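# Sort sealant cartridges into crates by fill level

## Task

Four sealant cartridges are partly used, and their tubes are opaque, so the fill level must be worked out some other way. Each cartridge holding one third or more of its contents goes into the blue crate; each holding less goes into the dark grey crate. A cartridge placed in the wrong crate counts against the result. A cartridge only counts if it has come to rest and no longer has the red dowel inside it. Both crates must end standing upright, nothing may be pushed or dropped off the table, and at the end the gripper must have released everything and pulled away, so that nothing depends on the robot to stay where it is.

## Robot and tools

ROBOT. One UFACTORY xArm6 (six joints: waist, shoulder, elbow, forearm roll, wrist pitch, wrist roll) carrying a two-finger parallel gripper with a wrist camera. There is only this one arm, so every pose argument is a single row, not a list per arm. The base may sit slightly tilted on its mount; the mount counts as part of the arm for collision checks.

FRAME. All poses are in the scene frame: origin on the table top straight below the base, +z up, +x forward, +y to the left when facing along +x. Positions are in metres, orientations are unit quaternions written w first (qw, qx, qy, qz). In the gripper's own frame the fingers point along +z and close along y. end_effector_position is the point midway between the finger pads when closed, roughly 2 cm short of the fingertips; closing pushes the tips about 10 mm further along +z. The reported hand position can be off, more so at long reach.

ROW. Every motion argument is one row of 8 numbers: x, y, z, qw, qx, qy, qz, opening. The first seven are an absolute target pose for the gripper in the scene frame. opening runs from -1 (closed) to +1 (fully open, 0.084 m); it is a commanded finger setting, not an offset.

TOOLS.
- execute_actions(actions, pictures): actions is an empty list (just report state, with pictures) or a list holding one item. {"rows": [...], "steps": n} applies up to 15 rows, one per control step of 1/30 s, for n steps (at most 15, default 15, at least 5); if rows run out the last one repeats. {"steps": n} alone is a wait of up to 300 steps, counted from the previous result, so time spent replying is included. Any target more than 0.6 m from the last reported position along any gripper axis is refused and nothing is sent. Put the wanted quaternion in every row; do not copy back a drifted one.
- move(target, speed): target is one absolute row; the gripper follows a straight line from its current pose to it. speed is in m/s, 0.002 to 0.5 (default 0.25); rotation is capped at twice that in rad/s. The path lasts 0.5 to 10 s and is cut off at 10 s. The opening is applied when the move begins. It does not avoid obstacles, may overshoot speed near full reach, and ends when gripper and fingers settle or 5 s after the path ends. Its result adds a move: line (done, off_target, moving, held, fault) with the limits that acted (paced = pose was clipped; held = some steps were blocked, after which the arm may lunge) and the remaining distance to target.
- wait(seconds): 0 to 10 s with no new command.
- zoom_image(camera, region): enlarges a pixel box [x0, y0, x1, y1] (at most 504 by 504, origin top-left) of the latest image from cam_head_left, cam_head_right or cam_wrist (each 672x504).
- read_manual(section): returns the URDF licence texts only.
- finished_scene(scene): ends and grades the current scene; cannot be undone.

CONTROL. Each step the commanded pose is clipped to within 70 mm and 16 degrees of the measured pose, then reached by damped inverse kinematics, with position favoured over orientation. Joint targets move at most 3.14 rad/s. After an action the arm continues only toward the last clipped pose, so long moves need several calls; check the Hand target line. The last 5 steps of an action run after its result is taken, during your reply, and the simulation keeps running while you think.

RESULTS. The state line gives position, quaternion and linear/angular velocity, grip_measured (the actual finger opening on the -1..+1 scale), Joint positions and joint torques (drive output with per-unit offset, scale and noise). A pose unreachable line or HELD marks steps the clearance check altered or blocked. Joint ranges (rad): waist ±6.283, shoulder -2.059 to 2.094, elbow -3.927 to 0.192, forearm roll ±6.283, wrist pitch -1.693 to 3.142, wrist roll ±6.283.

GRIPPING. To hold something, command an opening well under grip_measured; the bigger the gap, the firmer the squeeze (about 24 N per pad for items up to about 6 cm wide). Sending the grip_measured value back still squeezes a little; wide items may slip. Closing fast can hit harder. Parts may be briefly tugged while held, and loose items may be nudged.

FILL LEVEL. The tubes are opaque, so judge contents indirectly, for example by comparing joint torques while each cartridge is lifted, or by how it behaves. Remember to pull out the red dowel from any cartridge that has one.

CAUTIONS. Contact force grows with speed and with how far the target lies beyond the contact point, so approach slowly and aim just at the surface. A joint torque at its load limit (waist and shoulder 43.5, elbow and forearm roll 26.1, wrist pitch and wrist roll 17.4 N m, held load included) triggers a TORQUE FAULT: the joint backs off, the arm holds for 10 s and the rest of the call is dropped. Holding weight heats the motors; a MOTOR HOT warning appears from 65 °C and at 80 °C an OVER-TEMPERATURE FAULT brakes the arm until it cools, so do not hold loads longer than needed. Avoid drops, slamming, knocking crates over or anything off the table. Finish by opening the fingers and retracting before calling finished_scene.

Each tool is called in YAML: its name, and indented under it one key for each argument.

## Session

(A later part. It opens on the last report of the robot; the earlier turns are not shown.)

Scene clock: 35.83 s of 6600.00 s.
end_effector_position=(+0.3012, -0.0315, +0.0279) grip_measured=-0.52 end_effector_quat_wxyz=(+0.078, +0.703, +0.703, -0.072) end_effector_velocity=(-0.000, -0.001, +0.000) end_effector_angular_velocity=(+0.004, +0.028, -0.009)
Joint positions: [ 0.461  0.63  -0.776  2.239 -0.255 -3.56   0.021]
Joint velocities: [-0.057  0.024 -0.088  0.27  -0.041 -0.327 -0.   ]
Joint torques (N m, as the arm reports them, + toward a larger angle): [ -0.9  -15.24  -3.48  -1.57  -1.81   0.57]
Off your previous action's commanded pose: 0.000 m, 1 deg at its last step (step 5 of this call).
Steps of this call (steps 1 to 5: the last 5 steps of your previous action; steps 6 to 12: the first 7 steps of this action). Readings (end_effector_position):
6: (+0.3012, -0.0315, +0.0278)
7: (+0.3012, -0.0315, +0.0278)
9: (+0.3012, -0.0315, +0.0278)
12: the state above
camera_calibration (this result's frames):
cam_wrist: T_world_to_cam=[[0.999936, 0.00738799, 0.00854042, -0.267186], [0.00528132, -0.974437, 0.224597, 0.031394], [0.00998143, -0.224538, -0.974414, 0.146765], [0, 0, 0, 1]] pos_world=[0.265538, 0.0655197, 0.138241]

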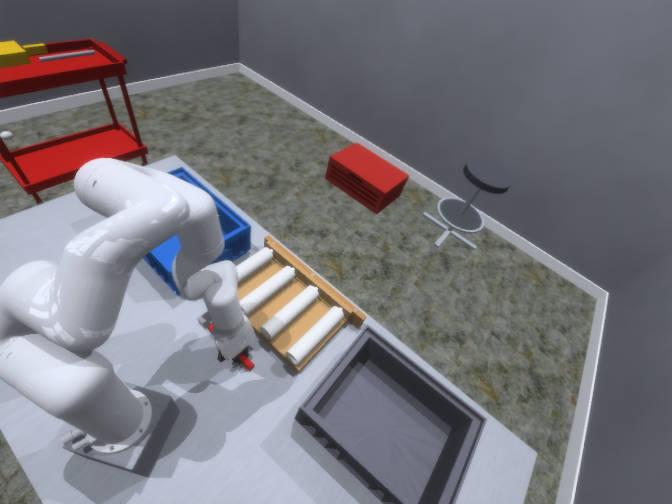

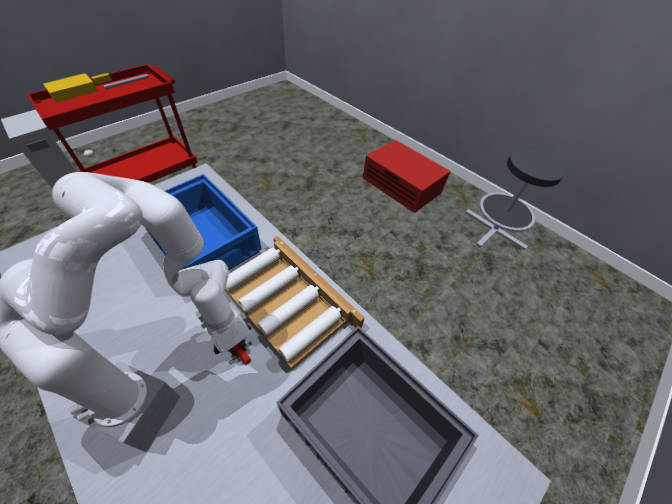

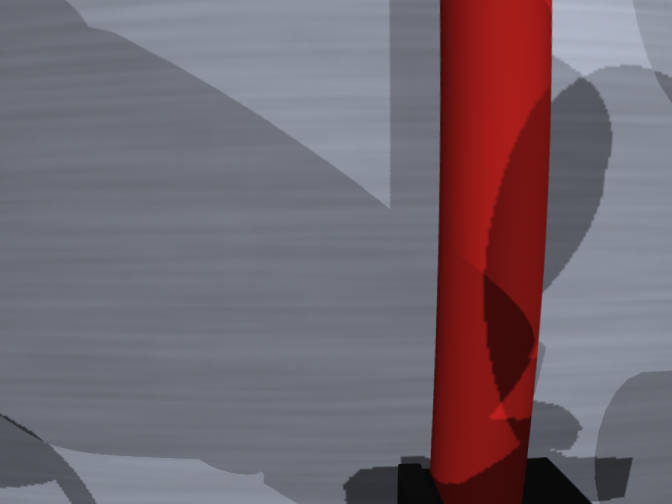

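move:
  target: [0.30, -0.03, 0.125, 0.0739, 0.7032, 0.7032, -0.0739, -0.9]
  speed: 0.2

move:
  target: [0.20, 0.183, 0.12, 0, 0.9945, 0, -0.1045, -0.9]
  speed: 0.3

Scene clock: 37.63 s of 6600.00 s.
end_effector_position=(+0.2997, -0.0303, +0.1249) grip_measured=-0.52 end_effector_quat_wxyz=(+0.074, +0.703, +0.703, -0.074) end_effector_velocity=(+0.001, +0.000, +0.002) end_effector_angular_velocity=(+0.007, +0.004, -0.002)
Joint positions: [ 0.36   0.338 -0.781  2.706 -0.483 -4.158  0.021]
Joint velocities: [-0.012 -0.003 -0.009  0.026 -0.009 -0.036  0.   ]
Joint torques (N m, as the arm reports them, + toward a larger angle): [ -0.7  -14.08  -6.38  -1.52  -1.72   0.38]
Hand target: +0.300, -0.030, +0.125; +0.074, +0.703, +0.703, -0.074
Off your previous action's commanded pose: 0.000 m, 0 deg at its last step (step 5 of this call).
Off the commanded pose: 0.000 m, 0 deg.
Kept back: nothing.
move: done
camera_calibration (this result's frames):
cam_wrist: T_world_to_cam=[[0.99998, 0.00630485, 0.000783372, -0.265621], [0.00597001, -0.974658, 0.22362, 0.0106786], [0.00217341, -0.22361, -0.974676, 0.243979], [0, 0, 0, 1]] pos_world=[0.265021, 0.0666389, 0.235621]

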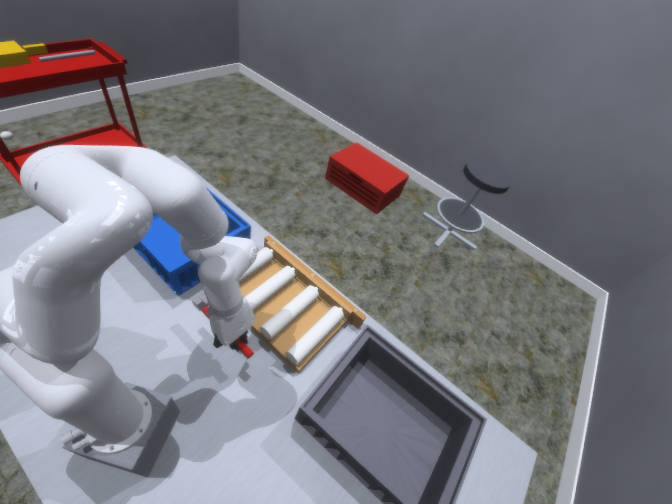

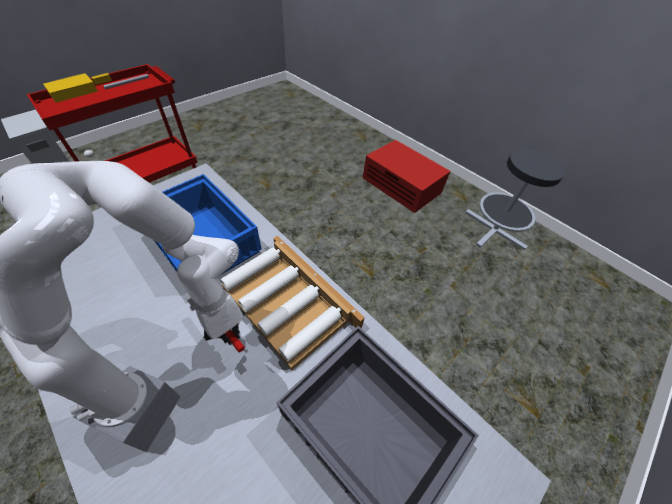

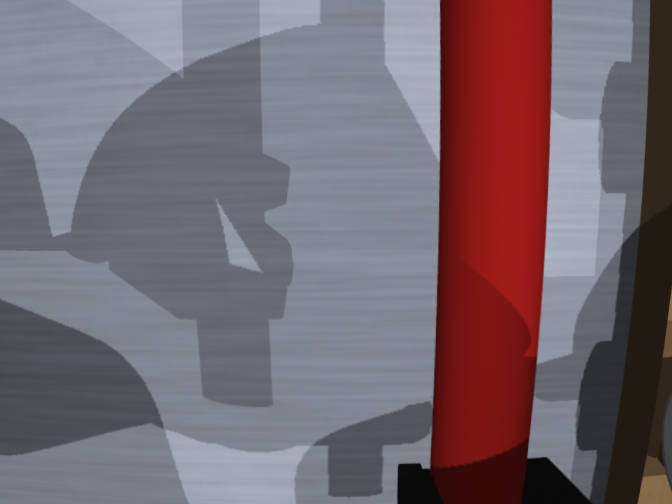

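Scene clock: 40.73 s of 6600.00 s.
end_effector_position=(+0.2005, +0.1837, +0.1198) grip_measured=-0.52 end_effector_quat_wxyz=(-0.001, +0.995, +0.000, -0.104) end_effector_velocity=(-0.000, +0.001, +0.000) end_effector_angular_velocity=(-0.002, -0.000, -0.009)
Joint positions: [ 0.789  0.404 -0.847  3.346 -0.592 -2.732  0.021]
Joint velocities: [ 0.004  0.    -0.001  0.    -0.     0.013 -0.   ]
Joint torques (N m, as the arm reports them, + toward a larger angle): [ -0.45 -14.76  -6.28  -0.56  -1.96   0.19]
Hand target: +0.200, +0.184, +0.120; -0.001, +0.995, -0.000, -0.104
Off the commanded pose: 0.001 m, 0 deg.
Kept back: nothing.
move: done
camera_calibration (this result's frames):
cam_wrist: T_world_to_cam=[[0.00646376, -0.999979, -0.000917583, 0.216499], [-0.974992, -0.00650609, 0.222145, 0.239982], [-0.222146, -0.000541257, -0.975013, 0.291166], [0, 0, 0, 1]] pos_world=[0.297262, 0.218213, 0.230779]

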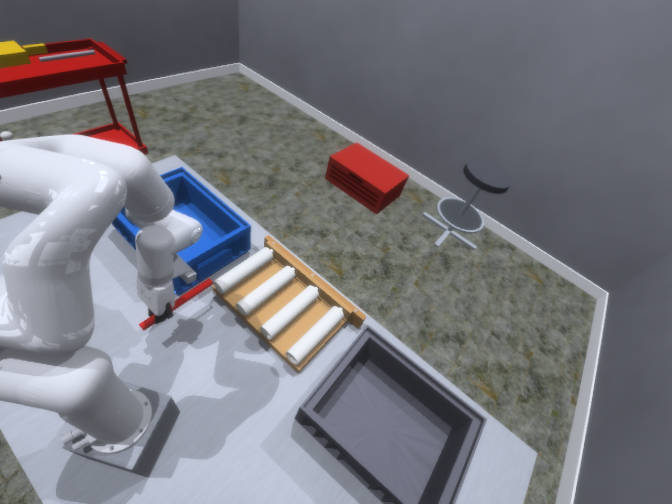

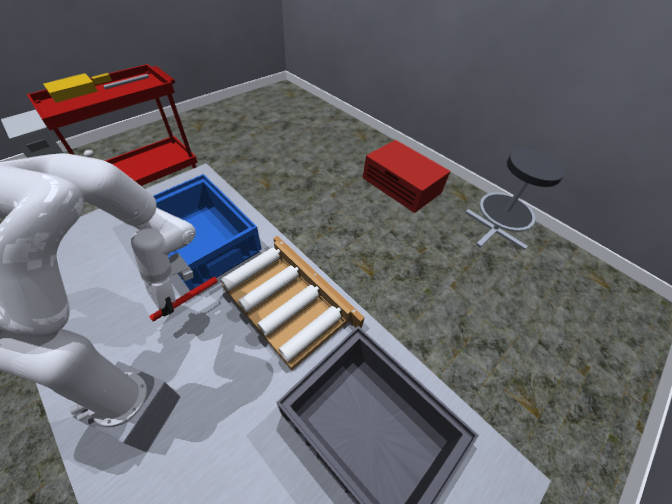

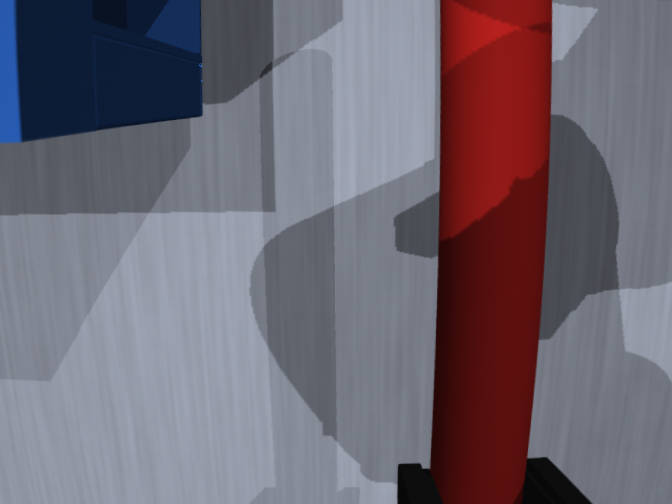

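move:
  target: [0.20, 0.1828, 0.064, 0, 0.9945, 0, -0.1045, -0.9]
  speed: 0.15

zoom_image:
  camera: "cam_head_left"
  region: [130, 240, 300, 367]

zoom_image:
  camera: "cam_head_right"
  region: [130, 240, 300, 367]

Scene clock: 42.17 s of 6600.00 s.
end_effector_position=(+0.2002, +0.1829, +0.0642) grip_measured=-0.52 end_effector_quat_wxyz=(-0.000, +0.995, +0.000, -0.104) end_effector_velocity=(-0.001, -0.000, -0.001) end_effector_angular_velocity=(-0.001, +0.003, -0.000)
Joint positions: [ 0.775  0.572 -0.885  3.388 -0.467 -2.797  0.021]
Joint velocities: [-0.     0.005 -0.001  0.002  0.001 -0.002 -0.   ]
Joint torques (N m, as the arm reports them, + toward a larger angle): [ -0.78 -15.27  -4.99  -0.61  -1.96   0.21]
Hand target: +0.200, +0.183, +0.064; +0.000, +0.995, +0.000, -0.105
Off the commanded pose: 0.000 m, 0 deg.
Kept back: nothing.
move: done
camera_calibration (this result's frames):
cam_wrist: T_world_to_cam=[[0.00621527, -0.999981, 0.000349428, 0.215645], [-0.975085, -0.00598305, 0.22175, 0.252041], [-0.221744, -0.00171896, -0.975103, 0.236978], [0, 0, 0, 1]] pos_world=[0.296969, 0.217556, 0.175113]

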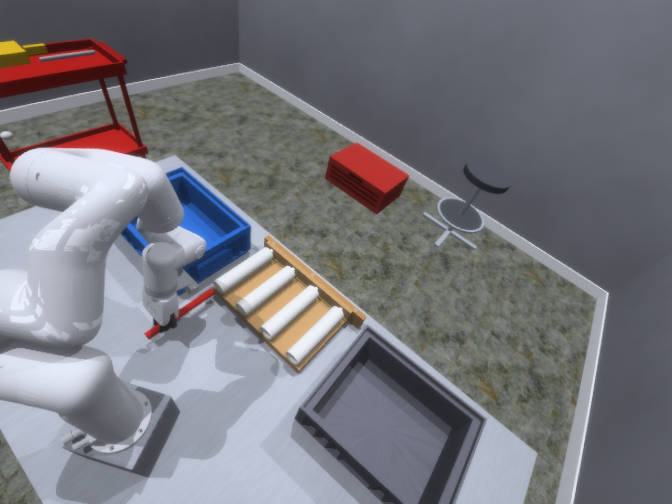

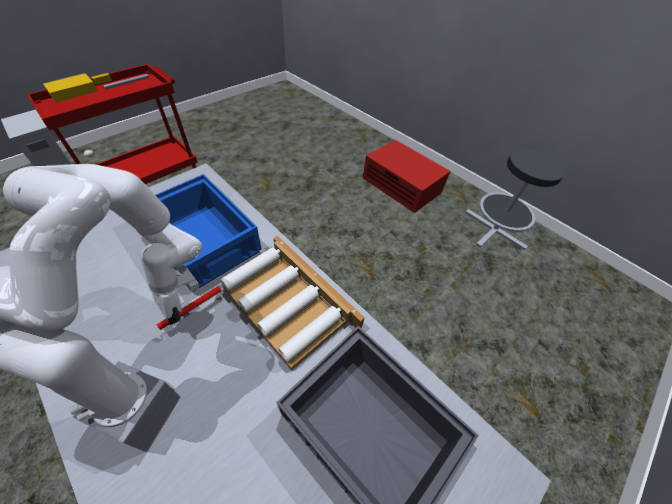

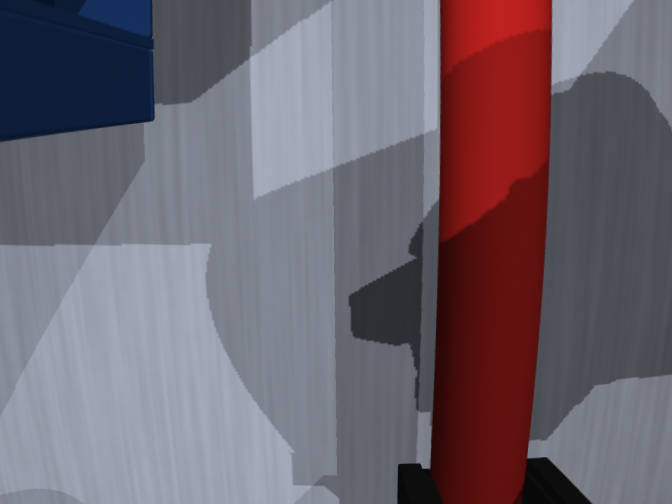

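Region (130, 240, 300, 367) of cam_head_left's 672x504 image, scaled by 2.965, with more detail than that image has; it fills the top 377 rows of this view, and the rest is white.

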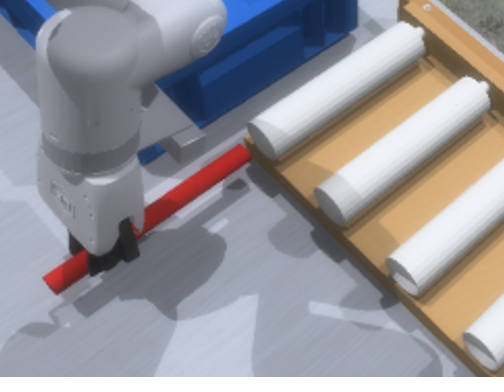

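Region (130, 240, 300, 367) of cam_head_right's 672x504 image, scaled by 2.965, with more detail than that image has; it fills the top 377 rows of this view, and the rest is white.

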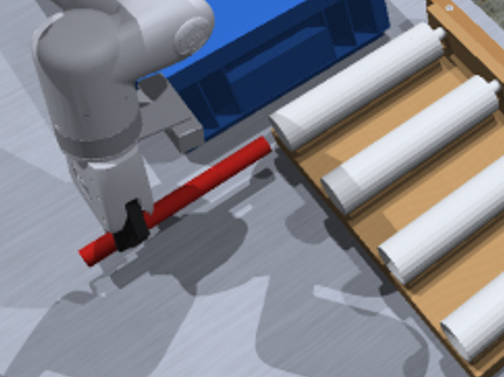

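move:
  target: [0.207, 0.1828, 0.073, 0, 0.9945, 0, -0.1045, -0.9]
  speed: 0.05

zoom_image:
  camera: "cam_head_left"
  region: [190, 260, 250, 305]

zoom_image:
  camera: "cam_head_right"
  region: [200, 260, 260, 305]

Scene clock: 44.00 s of 6600.00 s.
end_effector_position=(+0.2069, +0.1827, +0.0729) grip_measured=-0.52 end_effector_quat_wxyz=(+0.000, +0.995, -0.000, -0.105) end_effector_velocity=(+0.000, -0.000, +0.001) end_effector_angular_velocity=(-0.001, +0.001, -0.002)
Joint positions: [ 0.768  0.555 -0.898  3.372 -0.497 -2.786  0.021]
Joint velocities: [-0.001 -0.    -0.001 -0.001 -0.003  0.002  0.   ]
Joint torques (N m, as the arm reports them, + toward a larger angle): [ -0.67 -15.51  -5.24  -0.75  -1.78   0.21]
Hand target: +0.207, +0.183, +0.073; +0.000, +0.995, -0.000, -0.104
Off the commanded pose: 0.000 m, 0 deg.
Kept back: nothing.
move: done
camera_calibration (this result's frames):
cam_wrist: T_world_to_cam=[[0.0061229, -0.999981, 0.000694015, 0.215401], [-0.97497, -0.0058155, 0.222262, 0.256507], [-0.222254, -0.00203753, -0.974987, 0.247167], [0, 0, 0, 1]] pos_world=[0.303701, 0.217392, 0.183823]

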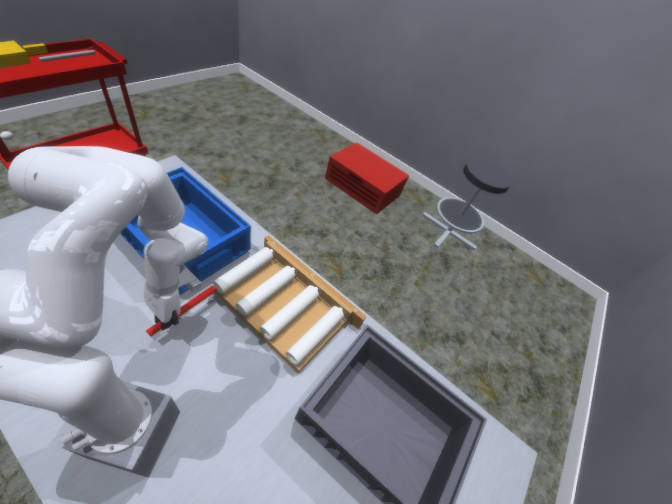

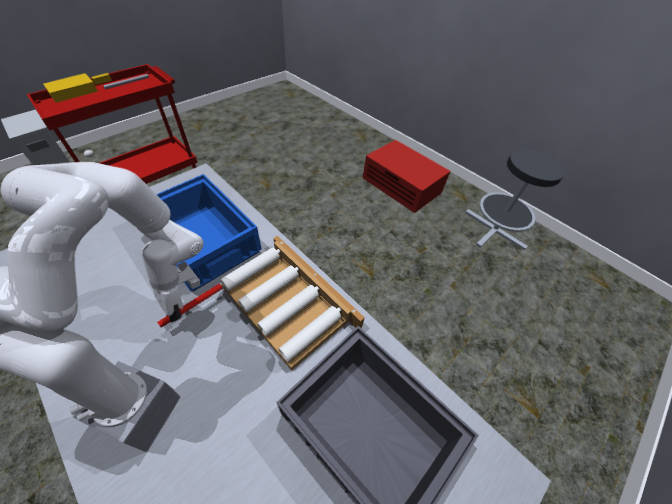

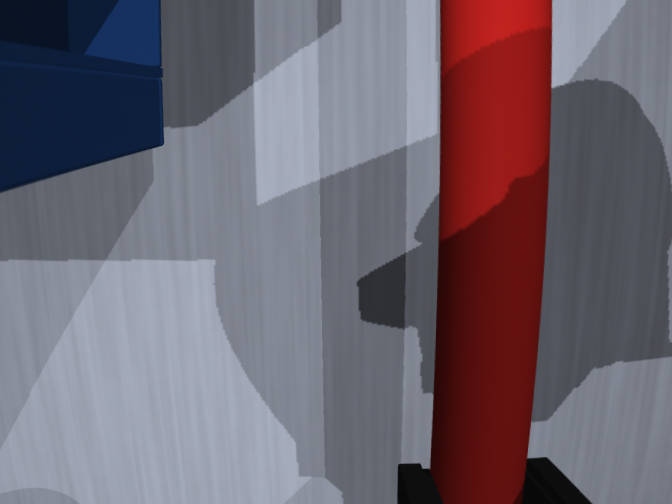

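Region (190, 260, 250, 305) of cam_head_left's 672x504 image, scaled by 8.400, with more detail than that image has; it fills the top 378 rows of this view, and the rest is white.

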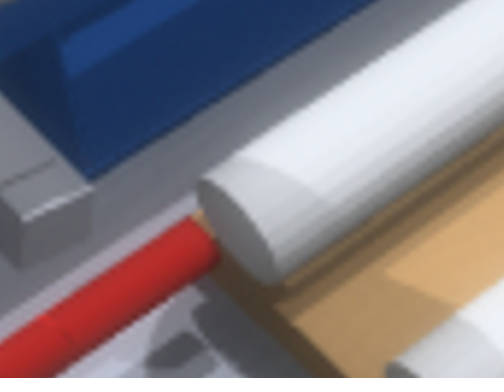

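Region (200, 260, 260, 305) of cam_head_right's 672x504 image, scaled by 8.400, with more detail than that image has; it fills the top 378 rows of this view, and the rest is white.

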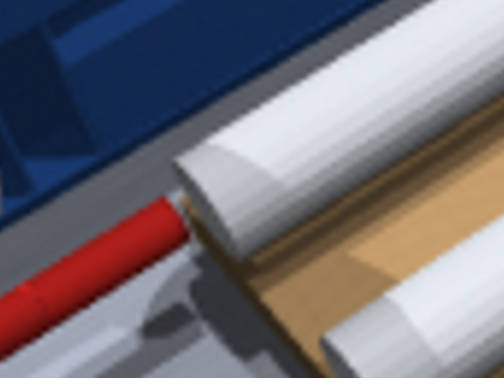

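execute_actions:
  actions:
    - {"rows": [[0.2095,0.1828,0.0725,0,0.9945,0,-0.1045,-0.9],[0.212,0.1828,0.072,0,0.9945,0,-0.1045,-0.9],[0.2145,0.1828,0.0715,0,0.9945,0,-0.1045,-0.9],[0.217,0.1828,0.071,0,0.9945,0,-0.1045,-0.9],[0.2195,0.1828,0.071,0,0.9945,0,-0.1045,-0.9],[0.222,0.183,0.071,0,0.9945,0,-0.1045,-0.9],[0.2245,0.183,0.071,0,0.9945,0,-0.1045,-0.9],[0.227,0.183,0.071,0,0.9945,0,-0.1045,-0.9],[0.2295,0.183,0.071,0,0.9945,0,-0.1045,-0.9],[0.232,0.1832,0.071,0,0.9945,0,-0.1045,-0.9],[0.2345,0.1832,0.071,0,0.9945,0,-0.1045,-0.9],[0.237,0.1832,0.071,0,0.9945,0,-0.1045,-0.9],[0.2395,0.1832,0.071,0,0.9945,0,-0.1045,-0.9],[0.242,0.1834,0.071,0,0.9945,0,-0.1045,-0.9],[0.2445,0.1834,0.071,0,0.9945,0,-0.1045,-0.9]], "steps": 15}
  pictures: true

Scene clock: 48.73 s of 6600.00 s.
end_effector_position=(+0.2243, +0.1828, +0.0712) grip_measured=-0.52 end_effector_quat_wxyz=(-0.000, +0.995, -0.000, -0.104) end_effector_velocity=(+0.073, +0.000, -0.001) end_effector_angular_velocity=(-0.000, -0.001, -0.001)
Joint positions: [ 0.743  0.586 -0.957  3.353 -0.524 -2.791  0.021]
Joint velocities: [-0.096  0.118 -0.248 -0.079 -0.133 -0.012 -0.   ]
Joint torques (N m, as the arm reports them, + toward a larger angle): [ -0.89 -15.97  -5.3   -0.35  -1.96   0.22]
Steps of this call (steps 1 to 90: nothing new was sent; then 1.40 s passed at rest; steps 91 to 100: the first 10 steps of this action). Readings (end_effector_position):
91: (+0.2071, +0.1828, +0.0730)
92: (+0.2076, +0.1827, +0.0729)
94: (+0.2104, +0.1827, +0.0723)
98: (+0.2194, +0.1827, +0.0713)
100: the state above
camera_calibration (this result's frames):
cam_wrist: T_world_to_cam=[[0.00587575, -0.999983, 0.000400246, 0.215433], [-0.975169, -0.00564134, 0.221389, 0.27395], [-0.221383, -0.00169114, -0.975185, 0.249056], [0, 0, 0, 1]] pos_world=[0.321018, 0.217396, 0.18214]

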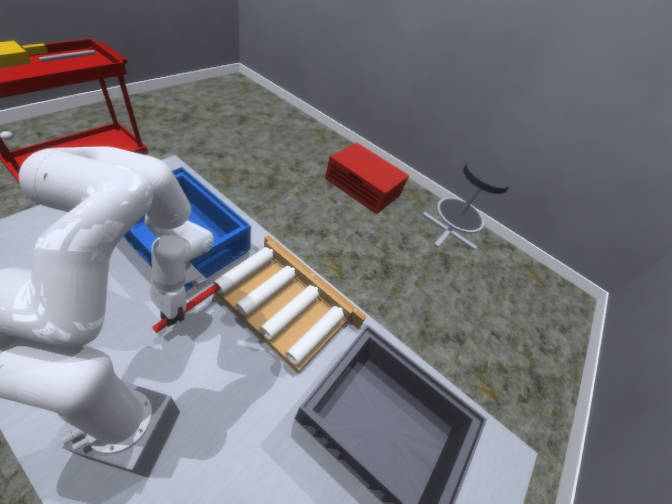

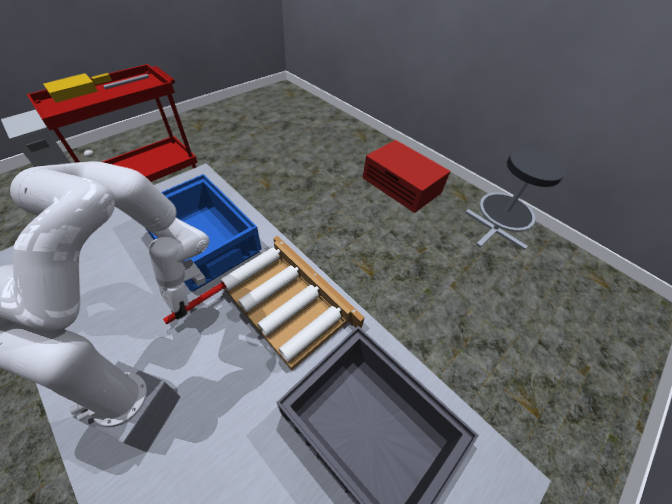

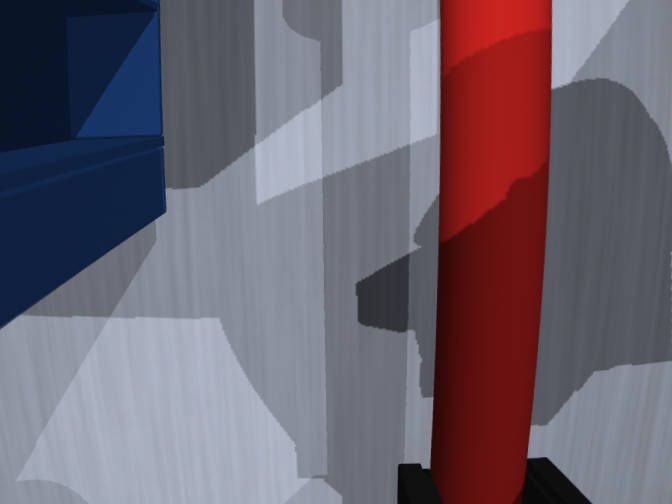

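execute_actions:
  actions:
    - {"rows": [[0.247,0.1834,0.071,0,0.9945,0,-0.1045,-0.9],[0.2495,0.1834,0.071,0,0.9945,0,-0.1045,-0.9],[0.252,0.1834,0.071,0,0.9945,0,-0.1045,-0.9],[0.2545,0.1836,0.071,0,0.9945,0,-0.1045,-0.9],[0.257,0.1836,0.071,0,0.9945,0,-0.1045,-0.9],[0.2595,0.1836,0.071,0,0.9945,0,-0.1045,-0.9],[0.262,0.1836,0.071,0,0.9945,0,-0.1045,-0.9],[0.2645,0.1838,0.071,0,0.9945,0,-0.1045,-0.9],[0.267,0.1838,0.071,0,0.9945,0,-0.1045,-0.9],[0.2695,0.1838,0.071,0,0.9945,0,-0.1045,-0.9],[0.272,0.1838,0.071,0,0.9945,0,-0.1045,-0.9],[0.2745,0.184,0.071,0,0.9945,0,-0.1045,-0.9]], "steps": 15}

Scene clock: 49.33 s of 6600.00 s.
end_effector_position=(+0.2616, +0.1834, +0.0711) grip_measured=-0.52 end_effector_quat_wxyz=(-0.000, +0.995, -0.000, -0.104) end_effector_velocity=(+0.074, +0.001, +0.000) end_effector_angular_velocity=(+0.001, -0.003, -0.000)
Joint positions: [ 0.699  0.65  -1.09   3.318 -0.596 -2.798  0.021]
Joint velocities: [-0.082  0.131 -0.274 -0.061 -0.144 -0.016 -0.   ]
Joint torques (N m, as the arm reports them, + toward a larger angle): [ -0.24 -17.56  -6.17  -0.76  -1.99   0.28]
Off your previous action's commanded pose: 0.008 m, 0 deg at its last step (step 5 of this call).
Steps of this call (steps 1 to 5: the last 5 steps of your previous action; steps 6 to 8: nothing new was sent; steps 9 to 18: the first 10 steps of this action). Readings (end_effector_position):
9: (+0.2434, +0.1831, +0.0711)
10: (+0.2442, +0.1831, +0.0711)
12: (+0.2473, +0.1831, +0.0711)
16: (+0.2567, +0.1833, +0.0711)
18: the state above

execute_actions:
  actions:
    - {"rows": [[0.277,0.184,0.071,0,0.9945,0,-0.1045,-0.9],[0.2795,0.184,0.071,0,0.9945,0,-0.1045,-0.9],[0.282,0.184,0.071,0,0.9945,0,-0.1045,-0.9],[0.2845,0.1842,0.071,0,0.9945,0,-0.1045,-0.9],[0.287,0.1842,0.071,0,0.9945,0,-0.1045,-0.9],[0.2895,0.1842,0.071,0,0.9945,0,-0.1045,-0.9],[0.292,0.1842,0.071,0,0.9945,0,-0.1045,-0.9],[0.2945,0.1844,0.071,0,0.9945,0,-0.1045,-0.9],[0.297,0.1844,0.071,0,0.9945,0,-0.1045,-0.9],[0.2995,0.1844,0.071,0,0.9945,0,-0.1045,-0.9],[0.302,0.1844,0.071,0,0.9945,0,-0.1045,-0.9],[0.3045,0.1846,0.071,0,0.9945,0,-0.1045,-0.9]], "steps": 15}

Scene clock: 49.83 s of 6600.00 s.
end_effector_position=(+0.2916, +0.1840, +0.0711) grip_measured=-0.52 end_effector_quat_wxyz=(-0.000, +0.995, -0.000, -0.104) end_effector_velocity=(+0.073, +0.001, +0.000) end_effector_angular_velocity=(-0.000, -0.001, -0.001)
Joint positions: [ 0.667  0.706 -1.206  3.296 -0.657 -2.805  0.021]
Joint velocities: [-0.074  0.143 -0.293 -0.05  -0.152 -0.018 -0.   ]
Joint torques (N m, as the arm reports them, + toward a larger angle): [ -0.25 -18.57  -6.42  -0.31  -1.75   0.28]
Off your previous action's commanded pose: 0.002 m, 0 deg at its last step (step 5 of this call).
Steps of this call (steps 1 to 5: the last 5 steps of your previous action; steps 6 to 15: the first 10 steps of this action). Readings (end_effector_position):
6: (+0.2734, +0.1837, +0.0711)
7: (+0.2742, +0.1837, +0.0711)
9: (+0.2773, +0.1838, +0.0710)
13: (+0.2866, +0.1840, +0.0711)
15: the state above

execute_actions:
  actions:
    - {"rows": [[0.307,0.1846,0.071,0,0.9945,0,-0.1045,-0.9],[0.3095,0.1846,0.071,0,0.9945,0,-0.1045,-0.9],[0.312,0.1846,0.071,0,0.9945,0,-0.1045,-0.9],[0.3145,0.1848,0.071,0,0.9945,0,-0.1045,-0.9],[0.317,0.1848,0.071,0,0.9945,0,-0.1045,-0.9],[0.3195,0.1848,0.071,0,0.9945,0,-0.1045,-0.9],[0.322,0.1848,0.071,0,0.9945,0,-0.1045,-0.9],[0.3245,0.185,0.071,0,0.9945,0,-0.1045,-0.9],[0.327,0.185,0.071,0,0.9945,0,-0.1045,-0.9],[0.3295,0.185,0.071,0,0.9945,0,-0.1045,-0.9],[0.332,0.185,0.071,0,0.9945,0,-0.1045,-0.9],[0.334,0.1852,0.071,0,0.9945,0,-0.1045,-0.9]], "steps": 15}

Scene clock: 50.50 s of 6600.00 s.
end_effector_position=(+0.3216, +0.1846, +0.0711) grip_measured=-0.52 end_effector_quat_wxyz=(-0.000, +0.995, -0.000, -0.104) end_effector_velocity=(+0.072, +0.000, -0.000) end_effector_angular_velocity=(-0.001, -0.001, +0.001)
Joint positions: [ 0.639  0.768 -1.331  3.278 -0.722 -2.813  0.021]
Joint velocities: [-0.065  0.157 -0.315 -0.042 -0.16  -0.019  0.   ]
Joint torques (N m, as the arm reports them, + toward a larger angle): [ -0.59 -19.48  -7.76  -0.84  -1.93   0.35]
Off your previous action's commanded pose: 0.002 m, 0 deg at its last step (step 5 of this call).
Steps of this call (steps 1 to 5: the last 5 steps of your previous action; steps 6 to 10: nothing new was sent; steps 11 to 20: the first 10 steps of this action). Readings (end_effector_position):
11: (+0.3042, +0.1843, +0.0711)
12: (+0.3047, +0.1844, +0.0711)
14: (+0.3076, +0.1845, +0.0711)
18: (+0.3167, +0.1846, +0.0711)
20: the state above

execute_actions:
  actions:
    - {"rows": [[0.336,0.1852,0.071,0,0.9945,0,-0.1045,-0.9],[0.338,0.1852,0.071,0,0.9945,0,-0.1045,-0.9],[0.340,0.1852,0.071,0,0.9945,0,-0.1045,-0.9],[0.342,0.1854,0.071,0,0.9945,0,-0.1045,-0.9],[0.344,0.1854,0.071,0,0.9945,0,-0.1045,-0.9],[0.346,0.1854,0.071,0,0.9945,0,-0.1045,-0.9],[0.348,0.1854,0.071,0,0.9945,0,-0.1045,-0.9],[0.350,0.1854,0.071,0,0.9945,0,-0.1045,-0.9],[0.352,0.1856,0.071,0,0.9945,0,-0.1045,-0.9],[0.354,0.1856,0.071,0,0.9945,0,-0.1045,-0.9]], "steps": 15}
  pictures: true

Scene clock: 51.07 s of 6600.00 s.
end_effector_position=(+0.3477, +0.1852, +0.0711) grip_measured=-0.52 end_effector_quat_wxyz=(-0.000, +0.995, -0.000, -0.104) end_effector_velocity=(+0.059, +0.001, -0.000) end_effector_angular_velocity=(+0.001, -0.003, -0.000)
Joint positions: [ 0.618  0.829 -1.451  3.264 -0.783 -2.819  0.021]
Joint velocities: [-0.047  0.14  -0.278 -0.028 -0.137 -0.015  0.   ]
Joint torques (N m, as the arm reports them, + toward a larger angle): [ -0.17 -20.71  -7.84  -0.86  -1.7    0.22]
Off your previous action's commanded pose: 0.002 m, 0 deg at its last step (step 5 of this call).
Steps of this call (steps 1 to 5: the last 5 steps of your previous action; steps 6 to 7: nothing new was sent; steps 8 to 17: the first 10 steps of this action). Readings (end_effector_position):
8: (+0.3334, +0.1849, +0.0711)
9: (+0.3339, +0.1849, +0.0711)
11: (+0.3364, +0.1850, +0.0711)
15: (+0.3438, +0.1852, +0.0711)
17: the state above
camera_calibration (this result's frames):
cam_wrist: T_world_to_cam=[[0.00590616, -0.999982, 0.000452009, 0.217087], [-0.97519, -0.00565971, 0.221295, 0.394298], [-0.221289, -0.0017478, -0.975207, 0.27633], [0, 0, 0, 1]] pos_world=[0.444382, 0.219798, 0.182124]

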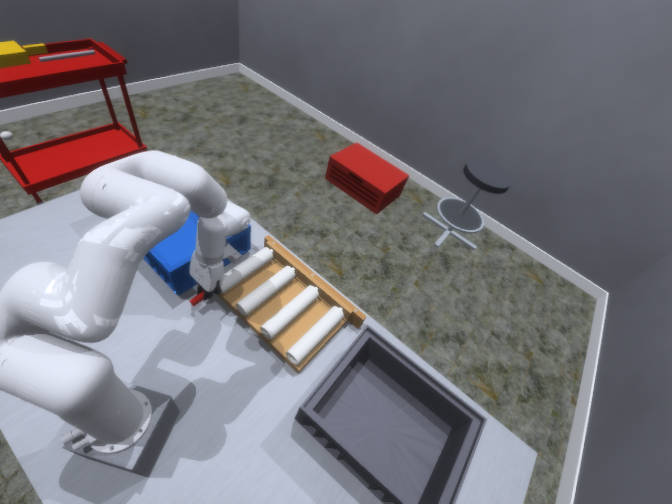

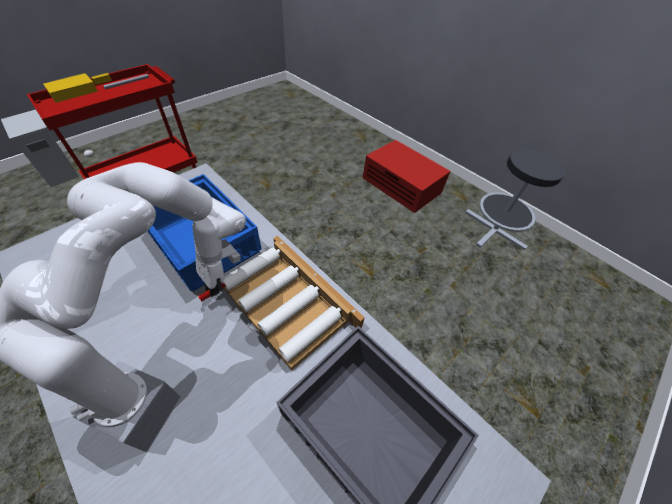

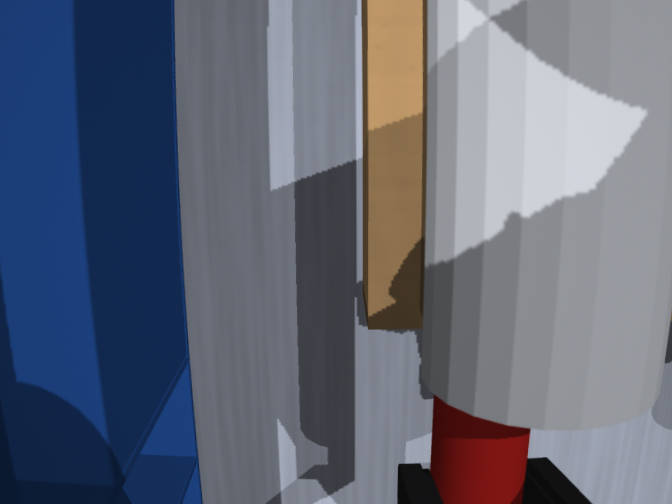

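execute_actions:
  actions: []

Scene clock: 51.23 s of 6600.00 s.
end_effector_position=(+0.3533, +0.1853, +0.0711) grip_measured=-0.52 end_effector_quat_wxyz=(-0.000, +0.995, -0.000, -0.104) end_effector_velocity=(+0.007, +0.001, -0.001) end_effector_angular_velocity=(-0.003, +0.009, +0.005)
Joint positions: [ 0.613  0.843 -1.479  3.262 -0.797 -2.82   0.021]
Joint velocities: [-0.004  0.029 -0.051 -0.005 -0.032 -0.002 -0.   ]
Joint torques (N m, as the arm reports them, + toward a larger angle): [ -0.43 -20.76  -7.78  -0.49  -1.77   0.19]
Hand target: +0.354, +0.185, +0.071; +0.000, +0.995, -0.000, -0.104
Off the commanded pose: 0.001 m, 0 deg.
Kept back: nothing.
Steps of this call (steps 1 to 5: the last 5 steps of your previous action). Readings (end_effector_position):
1: (+0.3496, +0.1852, +0.0711)
2: (+0.3513, +0.1853, +0.0711)
4: (+0.3530, +0.1853, +0.0711)
5: the state above
camera_calibration (this result's frames):
cam_wrist: T_world_to_cam=[[0.00581805, -0.999983, 0.000564388, 0.217211], [-0.975126, -0.00554837, 0.22158, 0.399754], [-0.221573, -0.00183951, -0.975142, 0.277624], [0, 0, 0, 1]] pos_world=[0.450061, 0.219936, 0.182023]

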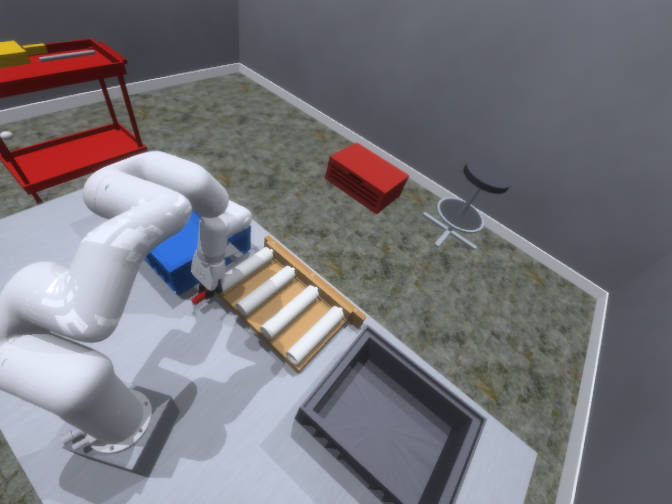

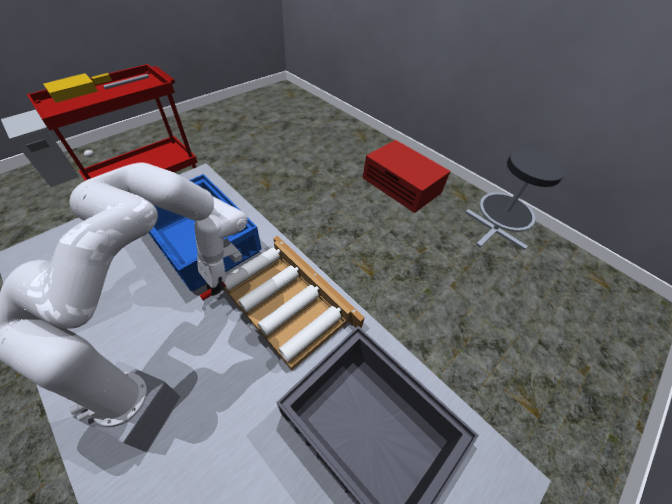

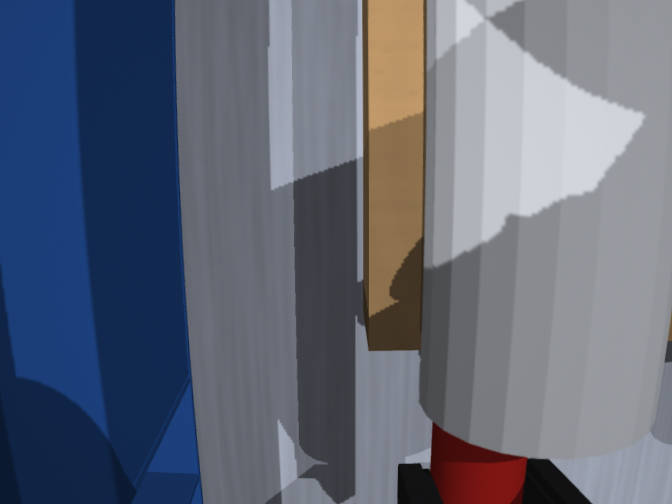

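execute_actions:
  actions:
    - {"rows": [[0.355,0.1854,0.071,0,0.9945,0,-0.1045,-0.9],[0.356,0.1854,0.071,0,0.9945,0,-0.1045,-0.9],[0.357,0.1854,0.071,0,0.9945,0,-0.1045,-0.9],[0.358,0.1854,0.071,0,0.9945,0,-0.1045,-0.9],[0.359,0.1854,0.071,0,0.9945,0,-0.1045,-0.9],[0.360,0.1854,0.071,0,0.9945,0,-0.1045,-0.9],[0.361,0.1854,0.071,0,0.9945,0,-0.1045,-0.9],[0.362,0.1854,0.071,0,0.9945,0,-0.1045,-0.9],[0.363,0.1854,0.071,0,0.9945,0,-0.1045,-0.9],[0.364,0.1854,0.071,0,0.9945,0,-0.1045,-0.9],[0.365,0.1854,0.071,0,0.9945,0,-0.1045,-0.9]], "steps": 15}

execute_actions:
  actions: []

Scene clock: 52.67 s of 6600.00 s.
end_effector_position=(+0.3610, +0.1853, +0.0710) grip_measured=-0.52 end_effector_quat_wxyz=(-0.000, +0.995, -0.000, -0.104) end_effector_velocity=(+0.030, -0.000, -0.000) end_effector_angular_velocity=(+0.001, -0.002, -0.000)
Joint positions: [ 0.607  0.862 -1.517  3.258 -0.816 -2.823  0.021]
Joint velocities: [-0.024  0.073 -0.144 -0.012 -0.07  -0.009  0.   ]
Joint torques (N m, as the arm reports them, + toward a larger angle): [ -0.68 -20.8   -7.93  -0.31  -1.85   0.27]
Steps of this call (steps 1 to 33: nothing new was sent; steps 34 to 43: the first 10 steps of this action). Readings (end_effector_position):
34: (+0.3540, +0.1854, +0.0711)
35: (+0.3542, +0.1854, +0.0711)
37: (+0.3554, +0.1854, +0.0710)
41: (+0.3591, +0.1854, +0.0710)
43: the state above

Scene clock: 52.83 s of 6600.00 s.
end_effector_position=(+0.3645, +0.1853, +0.0710) grip_measured=-0.52 end_effector_quat_wxyz=(-0.000, +0.995, -0.000, -0.104) end_effector_velocity=(+0.006, -0.000, +0.000) end_effector_angular_velocity=(-0.002, +0.006, +0.000)
Joint positions: [ 0.604  0.871 -1.535  3.257 -0.825 -2.824  0.021]
Joint velocities: [-0.005  0.021 -0.038 -0.003 -0.024 -0.002 -0.   ]
Joint torques (N m, as the arm reports them, + toward a larger angle): [ -0.17 -20.97  -8.08  -0.31  -1.75   0.22]
Hand target: +0.365, +0.185, +0.071; +0.000, +0.995, -0.000, -0.104
Off the commanded pose: 0.000 m, 0 deg.
Kept back: nothing.
Steps of this call (steps 1 to 5: the last 5 steps of your previous action). Readings (end_effector_position):
1: (+0.3620, +0.1853, +0.0710)
2: (+0.3629, +0.1853, +0.0710)
4: (+0.3642, +0.1853, +0.0710)
5: the state above
camera_calibration (this result's frames):
cam_wrist: T_world_to_cam=[[0.0059492, -0.999982, 0.000564121, 0.217065], [-0.975065, -0.00567581, 0.221846, 0.410664], [-0.221839, -0.00186986, -0.975082, 0.280155], [0, 0, 0, 1]] pos_world=[0.461282, 0.219916, 0.181947]

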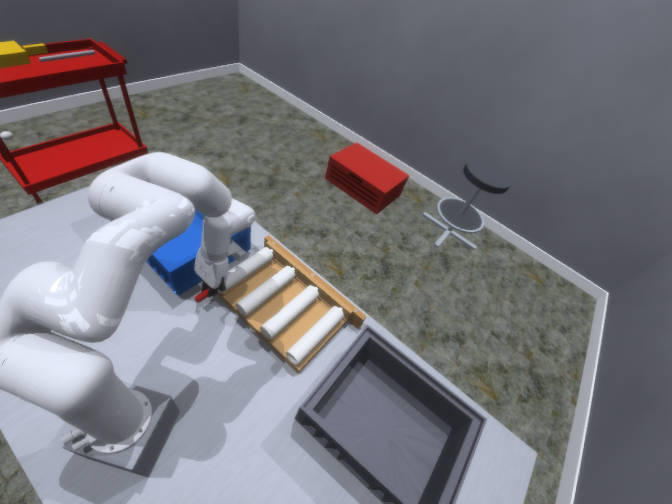

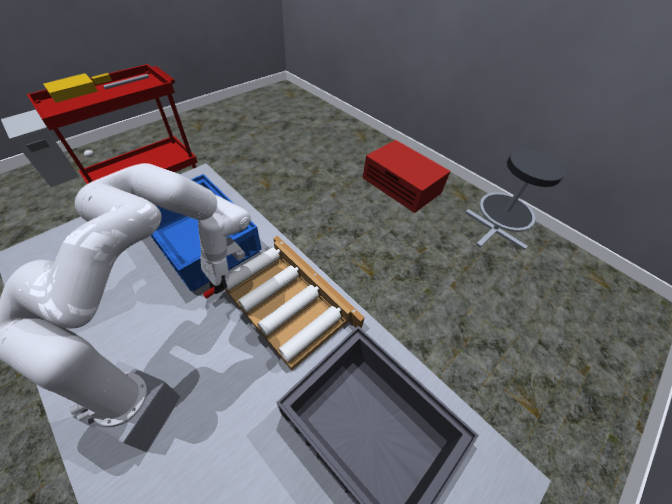

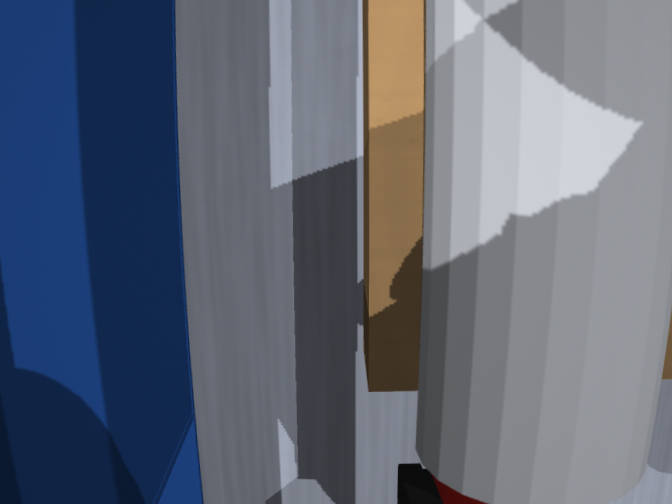

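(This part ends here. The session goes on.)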